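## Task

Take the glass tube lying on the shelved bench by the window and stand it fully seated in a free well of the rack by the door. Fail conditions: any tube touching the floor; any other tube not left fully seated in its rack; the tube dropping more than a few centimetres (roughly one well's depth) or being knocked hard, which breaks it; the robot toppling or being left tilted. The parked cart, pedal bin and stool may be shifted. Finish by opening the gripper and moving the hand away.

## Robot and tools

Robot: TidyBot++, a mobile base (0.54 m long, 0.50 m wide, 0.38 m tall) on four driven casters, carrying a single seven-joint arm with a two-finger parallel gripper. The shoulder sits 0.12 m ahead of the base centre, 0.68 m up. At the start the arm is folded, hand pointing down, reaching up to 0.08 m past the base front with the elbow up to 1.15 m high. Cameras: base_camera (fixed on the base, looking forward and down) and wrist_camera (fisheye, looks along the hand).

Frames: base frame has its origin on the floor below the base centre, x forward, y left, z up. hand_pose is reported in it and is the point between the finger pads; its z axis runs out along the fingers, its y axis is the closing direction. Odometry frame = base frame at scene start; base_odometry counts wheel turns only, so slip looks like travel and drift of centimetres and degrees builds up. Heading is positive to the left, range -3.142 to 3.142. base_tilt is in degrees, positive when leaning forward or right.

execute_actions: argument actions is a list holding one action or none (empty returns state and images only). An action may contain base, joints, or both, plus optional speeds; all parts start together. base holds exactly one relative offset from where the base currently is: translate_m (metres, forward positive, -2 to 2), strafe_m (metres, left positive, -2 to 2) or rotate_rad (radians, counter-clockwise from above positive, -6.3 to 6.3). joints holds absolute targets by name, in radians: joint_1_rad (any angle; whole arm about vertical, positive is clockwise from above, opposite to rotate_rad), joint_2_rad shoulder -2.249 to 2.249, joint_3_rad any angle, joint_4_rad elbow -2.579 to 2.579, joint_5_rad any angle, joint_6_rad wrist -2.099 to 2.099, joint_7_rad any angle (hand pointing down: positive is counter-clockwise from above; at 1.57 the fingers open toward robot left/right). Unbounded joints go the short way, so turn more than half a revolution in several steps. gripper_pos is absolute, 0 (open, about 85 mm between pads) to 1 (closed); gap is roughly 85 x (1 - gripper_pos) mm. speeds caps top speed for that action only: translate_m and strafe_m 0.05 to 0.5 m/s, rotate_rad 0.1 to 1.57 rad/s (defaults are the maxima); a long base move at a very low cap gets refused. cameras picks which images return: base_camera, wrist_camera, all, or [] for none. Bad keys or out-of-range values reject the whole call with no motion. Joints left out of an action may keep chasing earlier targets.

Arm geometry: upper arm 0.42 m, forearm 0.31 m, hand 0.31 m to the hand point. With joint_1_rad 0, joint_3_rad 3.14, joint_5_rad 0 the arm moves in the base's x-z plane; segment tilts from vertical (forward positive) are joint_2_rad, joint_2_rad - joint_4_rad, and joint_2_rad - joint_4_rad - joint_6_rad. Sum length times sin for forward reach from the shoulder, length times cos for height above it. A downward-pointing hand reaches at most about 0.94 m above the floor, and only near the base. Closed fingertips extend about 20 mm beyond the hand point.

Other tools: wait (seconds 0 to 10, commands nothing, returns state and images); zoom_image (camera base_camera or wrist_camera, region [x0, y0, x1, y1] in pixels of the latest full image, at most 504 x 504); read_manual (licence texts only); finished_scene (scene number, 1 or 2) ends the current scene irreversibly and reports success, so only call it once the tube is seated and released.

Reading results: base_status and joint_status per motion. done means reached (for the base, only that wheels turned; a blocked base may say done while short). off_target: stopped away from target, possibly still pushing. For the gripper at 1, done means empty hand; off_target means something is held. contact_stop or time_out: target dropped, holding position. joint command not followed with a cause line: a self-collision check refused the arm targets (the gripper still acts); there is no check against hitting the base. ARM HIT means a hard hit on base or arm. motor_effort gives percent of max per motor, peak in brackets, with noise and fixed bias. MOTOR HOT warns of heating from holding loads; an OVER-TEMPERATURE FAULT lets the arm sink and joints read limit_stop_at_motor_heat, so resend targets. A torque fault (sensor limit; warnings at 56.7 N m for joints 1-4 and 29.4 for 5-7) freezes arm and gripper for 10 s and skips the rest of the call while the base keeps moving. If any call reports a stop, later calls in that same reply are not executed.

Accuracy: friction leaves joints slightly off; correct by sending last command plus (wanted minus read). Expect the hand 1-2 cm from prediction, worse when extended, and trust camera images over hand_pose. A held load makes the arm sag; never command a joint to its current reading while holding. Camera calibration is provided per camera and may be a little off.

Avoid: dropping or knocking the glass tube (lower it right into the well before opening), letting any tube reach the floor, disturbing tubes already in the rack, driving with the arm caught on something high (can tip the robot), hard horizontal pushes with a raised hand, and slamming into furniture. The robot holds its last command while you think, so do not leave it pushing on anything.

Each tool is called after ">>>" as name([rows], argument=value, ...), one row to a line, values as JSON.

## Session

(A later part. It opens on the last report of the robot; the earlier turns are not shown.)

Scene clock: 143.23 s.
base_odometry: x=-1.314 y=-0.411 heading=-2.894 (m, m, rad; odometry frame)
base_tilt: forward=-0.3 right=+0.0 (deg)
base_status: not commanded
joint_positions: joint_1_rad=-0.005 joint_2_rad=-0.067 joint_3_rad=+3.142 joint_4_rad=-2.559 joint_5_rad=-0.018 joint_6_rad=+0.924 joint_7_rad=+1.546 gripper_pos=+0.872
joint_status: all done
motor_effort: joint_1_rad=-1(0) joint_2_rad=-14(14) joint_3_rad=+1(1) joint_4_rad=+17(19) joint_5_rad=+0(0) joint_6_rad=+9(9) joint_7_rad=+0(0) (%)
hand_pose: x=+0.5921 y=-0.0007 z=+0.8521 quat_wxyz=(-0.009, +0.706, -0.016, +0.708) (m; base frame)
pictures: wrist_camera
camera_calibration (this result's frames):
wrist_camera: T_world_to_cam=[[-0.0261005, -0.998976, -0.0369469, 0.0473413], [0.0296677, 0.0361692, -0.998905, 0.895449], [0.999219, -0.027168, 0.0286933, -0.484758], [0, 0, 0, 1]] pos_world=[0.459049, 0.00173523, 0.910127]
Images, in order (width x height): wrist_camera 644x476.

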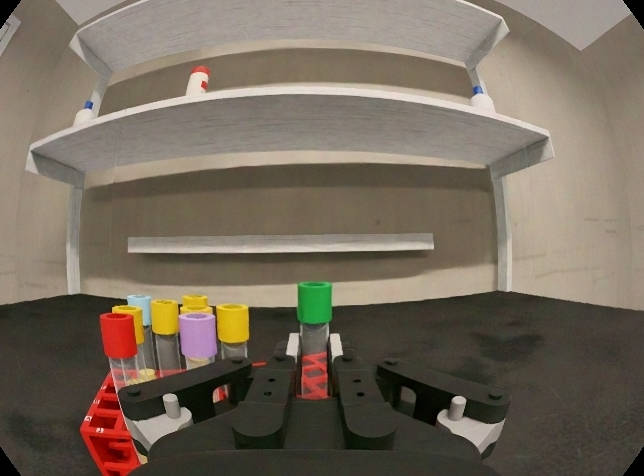

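>>> execute_actions([
  {"base":{"translate_m":-0.02},"joints":{"joint_2_rad":0.02,"joint_6_rad":1.03},"speeds":{"translate_m":0.05}},
], cameras=["wrist_camera"])

Scene clock: 147.57 s.
base_odometry: x=-1.294 y=-0.406 heading=-2.894 (m, m, rad; odometry frame)
base_tilt: forward=-0.2 right=+0.0 (deg)
base_status: done
joint_positions: joint_1_rad=-0.005 joint_2_rad=+0.003 joint_3_rad=+3.142 joint_4_rad=-2.559 joint_5_rad=-0.018 joint_6_rad=+1.001 joint_7_rad=+1.546 gripper_pos=+0.872
joint_status: all done
motor_effort: joint_1_rad=+0(1) joint_2_rad=-14(15) joint_3_rad=+0(1) joint_4_rad=+15(17) joint_5_rad=+0(0) joint_6_rad=+8(9) joint_7_rad=+0(0) (%)
hand_pose: x=+0.6036 y=-0.0009 z=+0.8423 quat_wxyz=(-0.009, +0.704, -0.016, +0.710) (m; base frame)
pictures: wrist_camera
camera_calibration (this result's frames):
wrist_camera: T_world_to_cam=[[-0.0266473, -0.998996, -0.0360247, 0.0466459], [0.0364054, 0.0350438, -0.998722, 0.881118], [0.998982, -0.0279247, 0.035435, -0.501493], [0, 0, 0, 1]] pos_world=[0.470148, 0.00171726, 0.899443]
Images, in order (width x height): wrist_camera 644x476.

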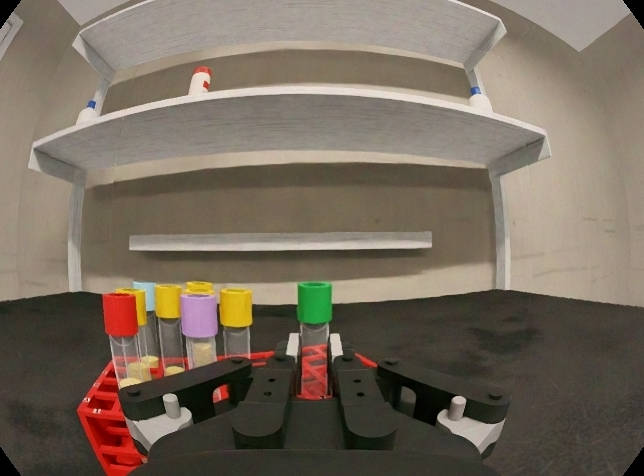

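>>> execute_actions([
  {"base":{"translate_m":0.02},"joints":{"joint_2_rad":-0.21,"joint_4_rad":-2.47,"joint_6_rad":0.66},"speeds":{"translate_m":0.05}},
], cameras=[])

>>> execute_actions([
  {"base":{"translate_m":0.03},"speeds":{"translate_m":0.05}},
], cameras=[])

>>> execute_actions([
  {"joints":{"joint_2_rad":-0.12,"joint_4_rad":-2.56,"joint_6_rad":0.88}},
], cameras=["wrist_camera"])

Scene clock: 155.57 s.
base_odometry: x=-1.314 y=-0.411 heading=-2.894 (m, m, rad; odometry frame)
base_tilt: forward=-0.2 right=+0.1 (deg)
base_status: done
joint_positions: joint_1_rad=-0.005 joint_2_rad=-0.208 joint_3_rad=+3.142 joint_4_rad=-2.485 joint_5_rad=-0.018 joint_6_rad=+0.696 joint_7_rad=+1.546 gripper_pos=+0.872
joint_status: all done
motor_effort: joint_1_rad=+0(0) joint_2_rad=-11(18) joint_3_rad=+1(1) joint_4_rad=+20(21) joint_5_rad=+0(0) joint_6_rad=+9(11) joint_7_rad=+0(0) (%)
hand_pose: x=+0.5825 y=+0.0001 z=+0.8865 quat_wxyz=(-0.011, +0.710, -0.016, +0.704) (m; base frame)
pictures: none
No camera images: the call's "cameras" was empty. Leave "cameras" out to get every camera's image.

Scene clock: 156.63 s.
base_odometry: x=-1.343 y=-0.418 heading=-2.894 (m, m, rad; odometry frame)
base_tilt: forward=-0.2 right=+0.1 (deg)
base_status: done
joint_positions: joint_1_rad=-0.005 joint_2_rad=-0.209 joint_3_rad=+3.142 joint_4_rad=-2.484 joint_5_rad=-0.018 joint_6_rad=+0.696 joint_7_rad=+1.546 gripper_pos=+0.872
joint_status: not commanded
motor_effort: joint_1_rad=+0(1) joint_2_rad=-11(13) joint_3_rad=+1(1) joint_4_rad=+20(22) joint_5_rad=+0(0) joint_6_rad=+8(9) joint_7_rad=+0(1) (%)
hand_pose: x=+0.5827 y=+0.0001 z=+0.8873 quat_wxyz=(-0.011, +0.710, -0.016, +0.704) (m; base frame)
pictures: none
No camera images: the call's "cameras" was empty. Leave "cameras" out to get every camera's image.

Scene clock: 157.53 s.
base_odometry: x=-1.343 y=-0.418 heading=-2.894 (m, m, rad; odometry frame)
base_tilt: forward=-0.2 right=+0.1 (deg)
base_status: not commanded
joint_positions: joint_1_rad=-0.005 joint_2_rad=-0.145 joint_3_rad=+3.142 joint_4_rad=-2.530 joint_5_rad=-0.018 joint_6_rad=+0.867 joint_7_rad=+1.546 gripper_pos=+0.872
joint_status: all done
motor_effort: joint_1_rad=+0(0) joint_2_rad=-9(11) joint_3_rad=+1(1) joint_4_rad=+16(20) joint_5_rad=+0(0) joint_6_rad=+5(9) joint_7_rad=+0(0) (%)
hand_pose: x=+0.5848 y=-0.0006 z=+0.8858 quat_wxyz=(-0.010, +0.688, -0.016, +0.725) (m; base frame)
pictures: wrist_camera
camera_calibration (this result's frames):
wrist_camera: T_world_to_cam=[[-0.0235552, -0.998954, -0.0392035, 0.0490633], [0.0792551, 0.037225, -0.996159, 0.897855], [0.996576, -0.0265718, 0.0782954, -0.520818], [0, 0, 0, 1]] pos_world=[0.449031, 0.00175023, 0.937107]
Images, in order (width x height): wrist_camera 644x476.

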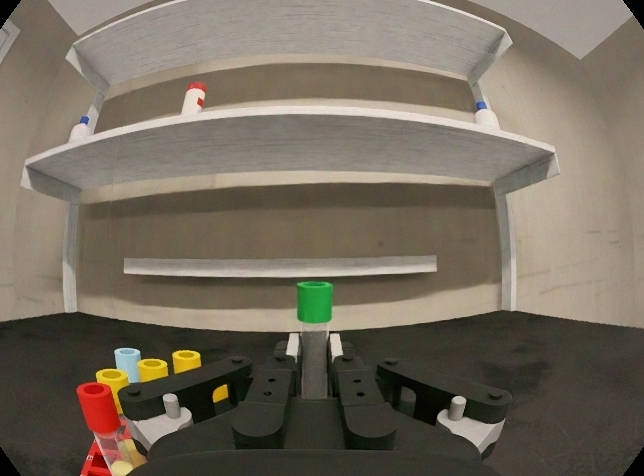

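>>> execute_actions([
  {"base":{"translate_m":-0.008},"joints":{"joint_2_rad":-0.22,"joint_4_rad":-2.46,"joint_6_rad":0.66},"speeds":{"translate_m":0.05}},
], cameras=[])

>>> execute_actions([
  {"joints":{"joint_2_rad":-0.14,"joint_4_rad":-2.55,"joint_6_rad":0.83}},
], cameras=["wrist_camera"])

Scene clock: 162.47 s.
base_odometry: x=-1.335 y=-0.416 heading=-2.894 (m, m, rad; odometry frame)
base_tilt: forward=-0.2 right=+0.0 (deg)
base_status: done
joint_positions: joint_1_rad=-0.005 joint_2_rad=-0.213 joint_3_rad=+3.142 joint_4_rad=-2.473 joint_5_rad=-0.018 joint_6_rad=+0.695 joint_7_rad=+1.546 gripper_pos=+0.872
joint_status: all done
motor_effort: joint_1_rad=+0(1) joint_2_rad=-11(13) joint_3_rad=+1(2) joint_4_rad=+20(21) joint_5_rad=+0(0) joint_6_rad=+9(10) joint_7_rad=+0(0) (%)
hand_pose: x=+0.5839 y=+0.0001 z=+0.8951 quat_wxyz=(-0.011, +0.705, -0.016, +0.709) (m; base frame)
pictures: none
No camera images: the call's "cameras" was empty. Leave "cameras" out to get every camera's image.

Scene clock: 163.37 s.
base_odometry: x=-1.335 y=-0.416 heading=-2.894 (m, m, rad; odometry frame)
base_tilt: forward=-0.2 right=+0.1 (deg)
base_status: not commanded
joint_positions: joint_1_rad=-0.005 joint_2_rad=-0.167 joint_3_rad=+3.142 joint_4_rad=-2.519 joint_5_rad=-0.018 joint_6_rad=+0.816 joint_7_rad=+1.546 gripper_pos=+0.872
joint_status: all done
motor_effort: joint_1_rad=+1(1) joint_2_rad=-9(11) joint_3_rad=+1(2) joint_4_rad=+16(21) joint_5_rad=+0(1) joint_6_rad=+6(9) joint_7_rad=+0(1) (%)
hand_pose: x=+0.5834 y=-0.0004 z=+0.8860 quat_wxyz=(-0.010, +0.695, -0.016, +0.719) (m; base frame)
pictures: wrist_camera
camera_calibration (this result's frames):
wrist_camera: T_world_to_cam=[[-0.0236318, -0.998946, -0.0393402, 0.0493834], [0.0611859, 0.0378322, -0.997409, 0.909808], [0.997847, -0.0259776, 0.0602274, -0.504116], [0, 0, 0, 1]] pos_world=[0.448531, 0.00181565, 0.939755]
Images, in order (width x height): wrist_camera 644x476.

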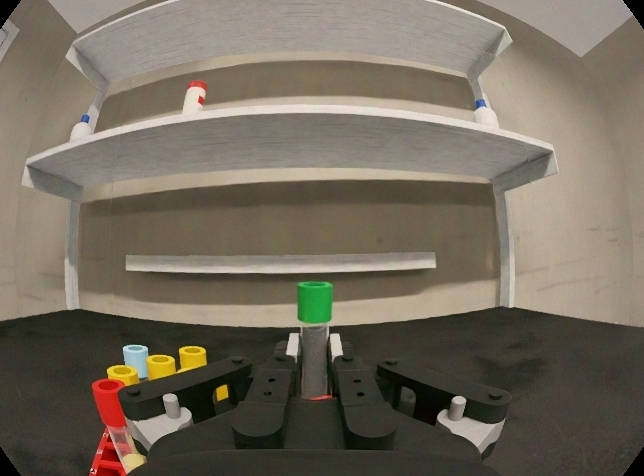

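>>> execute_actions([
  {"base":{"translate_m":-0.021},"joints":{"joint_2_rad":-0.22,"joint_4_rad":-2.46,"joint_6_rad":0.66},"speeds":{"translate_m":0.05}},
], cameras=[])

>>> execute_actions([
  {"joints":{"joint_2_rad":-0.14,"joint_4_rad":-2.55,"joint_6_rad":0.83}},
], cameras=["wrist_camera"])

Scene clock: 168.00 s.
base_odometry: x=-1.315 y=-0.411 heading=-2.894 (m, m, rad; odometry frame)
base_tilt: forward=-0.2 right=+0.0 (deg)
base_status: done
joint_positions: joint_1_rad=-0.005 joint_2_rad=-0.217 joint_3_rad=+3.142 joint_4_rad=-2.475 joint_5_rad=-0.018 joint_6_rad=+0.695 joint_7_rad=+1.546 gripper_pos=+0.872
joint_status: all done
motor_effort: joint_1_rad=+0(1) joint_2_rad=-11(13) joint_3_rad=+1(2) joint_4_rad=+20(21) joint_5_rad=+0(0) joint_6_rad=+9(9) joint_7_rad=+0(0) (%)
hand_pose: x=+0.5826 y=+0.0001 z=+0.8955 quat_wxyz=(-0.011, +0.704, -0.016, +0.710) (m; base frame)
pictures: none
No camera images: the call's "cameras" was empty. Leave "cameras" out to get every camera's image.

Scene clock: 168.93 s.
base_odometry: x=-1.315 y=-0.411 heading=-2.894 (m, m, rad; odometry frame)
base_tilt: forward=-0.3 right=+0.0 (deg)
base_status: not commanded
joint_positions: joint_1_rad=-0.005 joint_2_rad=-0.143 joint_3_rad=+3.142 joint_4_rad=-2.539 joint_5_rad=-0.018 joint_6_rad=+0.793 joint_7_rad=+1.546 gripper_pos=+0.872
joint_status: all done
motor_effort: joint_1_rad=+0(0) joint_2_rad=-12(14) joint_3_rad=+1(2) joint_4_rad=+19(20) joint_5_rad=+0(1) joint_6_rad=+9(9) joint_7_rad=+0(0) (%)
hand_pose: x=+0.5835 y=-0.0003 z=+0.8577 quat_wxyz=(-0.010, +0.718, -0.016, +0.696) (m; base frame)
pictures: wrist_camera
camera_calibration (this result's frames):
wrist_camera: T_world_to_cam=[[-0.025878, -0.998955, -0.0376813, 0.0482486], [-0.00417203, 0.0378016, -0.999277, 0.921355], [0.999656, -0.0257021, -0.00514589, -0.447497], [0, 0, 0, 1]] pos_world=[0.452436, 0.00186786, 0.920203]
Images, in order (width x height): wrist_camera 644x476.

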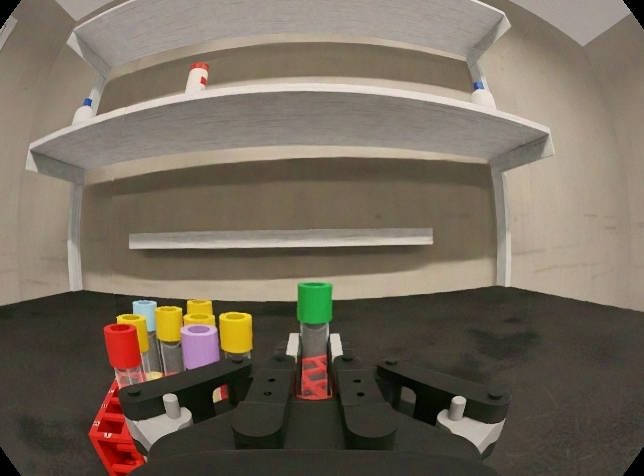

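>>> execute_actions([
  {"base":{"translate_m":-0.018},"joints":{"joint_2_rad":0.02,"joint_4_rad":-2.575,"joint_6_rad":1.03},"speeds":{"translate_m":0.05}},
], cameras=[])

>>> execute_actions([
  {"joints":{"gripper_pos":0.65}},
], cameras=["wrist_camera"])

Scene clock: 173.10 s.
base_odometry: x=-1.297 y=-0.407 heading=-2.894 (m, m, rad; odometry frame)
base_tilt: forward=-0.2 right=+0.0 (deg)
base_status: done
joint_positions: joint_1_rad=-0.005 joint_2_rad=+0.010 joint_3_rad=+3.142 joint_4_rad=-2.559 joint_5_rad=-0.018 joint_6_rad=+0.998 joint_7_rad=+1.546 gripper_pos=+0.872
joint_status: all done
motor_effort: joint_1_rad=-1(0) joint_2_rad=-15(16) joint_3_rad=+1(1) joint_4_rad=+16(19) joint_5_rad=+0(1) joint_6_rad=+9(9) joint_7_rad=+0(0) (%)
hand_pose: x=+0.6048 y=-0.0009 z=+0.8382 quat_wxyz=(-0.009, +0.707, -0.016, +0.707) (m; base frame)
pictures: none
No camera images: the call's "cameras" was empty. Leave "cameras" out to get every camera's image.

Scene clock: 173.83 s.
base_odometry: x=-1.297 y=-0.407 heading=-2.894 (m, m, rad; odometry frame)
base_tilt: forward=-0.2 right=+0.0 (deg)
base_status: not commanded
joint_positions: joint_1_rad=-0.005 joint_2_rad=+0.010 joint_3_rad=+3.142 joint_4_rad=-2.559 joint_5_rad=-0.018 joint_6_rad=+0.998 joint_7_rad=+1.546 gripper_pos=+0.650
joint_status: all done
motor_effort: joint_1_rad=+0(0) joint_2_rad=-15(15) joint_3_rad=+1(1) joint_4_rad=+16(16) joint_5_rad=+0(0) joint_6_rad=+8(9) joint_7_rad=+0(0) (%)
hand_pose: x=+0.6048 y=-0.0009 z=+0.8382 quat_wxyz=(-0.009, +0.707, -0.016, +0.707) (m; base frame)
pictures: wrist_camera
camera_calibration (this result's frames):
wrist_camera: T_world_to_cam=[[-0.0269637, -0.998996, -0.0357636, 0.0465151], [0.026775, 0.035042, -0.999027, 0.88301], [0.999278, -0.027895, 0.0258033, -0.494618], [0, 0, 0, 1]] pos_world=[0.471872, 0.00172855, 0.896577]
Images, in order (width x height): wrist_camera 644x476.

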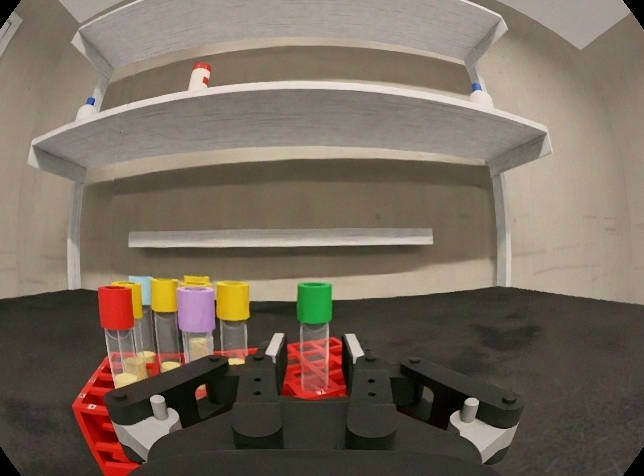

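Back away and check.

>>> execute_actions([
  {"base":{"translate_m":-0.25},"speeds":{"translate_m":0.15}},
], cameras=["wrist_camera"])

>>> zoom_image(camera="wrist_camera", region=[180, 250, 420, 400])

Scene clock: 178.63 s.
base_odometry: x=-1.055 y=-0.345 heading=-2.894 (m, m, rad; odometry frame)
base_tilt: forward=-0.2 right=+0.0 (deg)
base_status: done
joint_positions: joint_1_rad=-0.005 joint_2_rad=+0.016 joint_3_rad=+3.142 joint_4_rad=-2.563 joint_5_rad=-0.018 joint_6_rad=+0.998 joint_7_rad=+1.546 gripper_pos=+0.650
joint_status: not commanded
motor_effort: joint_1_rad=-1(1) joint_2_rad=-15(17) joint_3_rad=+1(1) joint_4_rad=+16(17) joint_5_rad=+0(0) joint_6_rad=+9(9) joint_7_rad=-1(0) (%)
hand_pose: x=+0.6048 y=-0.0009 z=+0.8335 quat_wxyz=(-0.008, +0.710, -0.016, +0.704) (m; base frame)
pictures: wrist_camera
camera_calibration (this result's frames):
wrist_camera: T_world_to_cam=[[-0.0272563, -0.999001, -0.0354192, 0.0462524], [0.0171481, 0.0349599, -0.999242, 0.884355], [0.999481, -0.027843, 0.0161781, -0.486577], [0, 0, 0, 1]] pos_world=[0.472421, 0.0017415, 0.893195]
Images, in order (width x height): wrist_camera 644x476.

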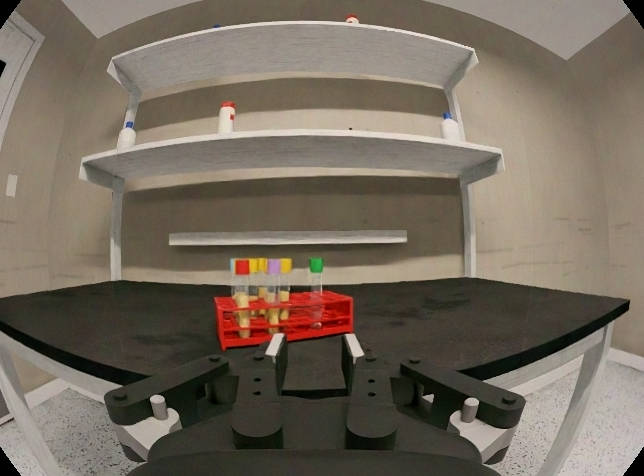

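Region (180, 250, 420, 400) of wrist_camera's 644x476 image, scaled by 2.100; it fills the top 315 rows of this view, and the rest is white.

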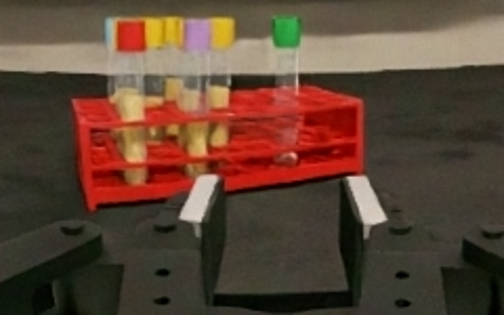

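Seated.

>>> finished_scene(scene=1)

The scene is finished: the task was done.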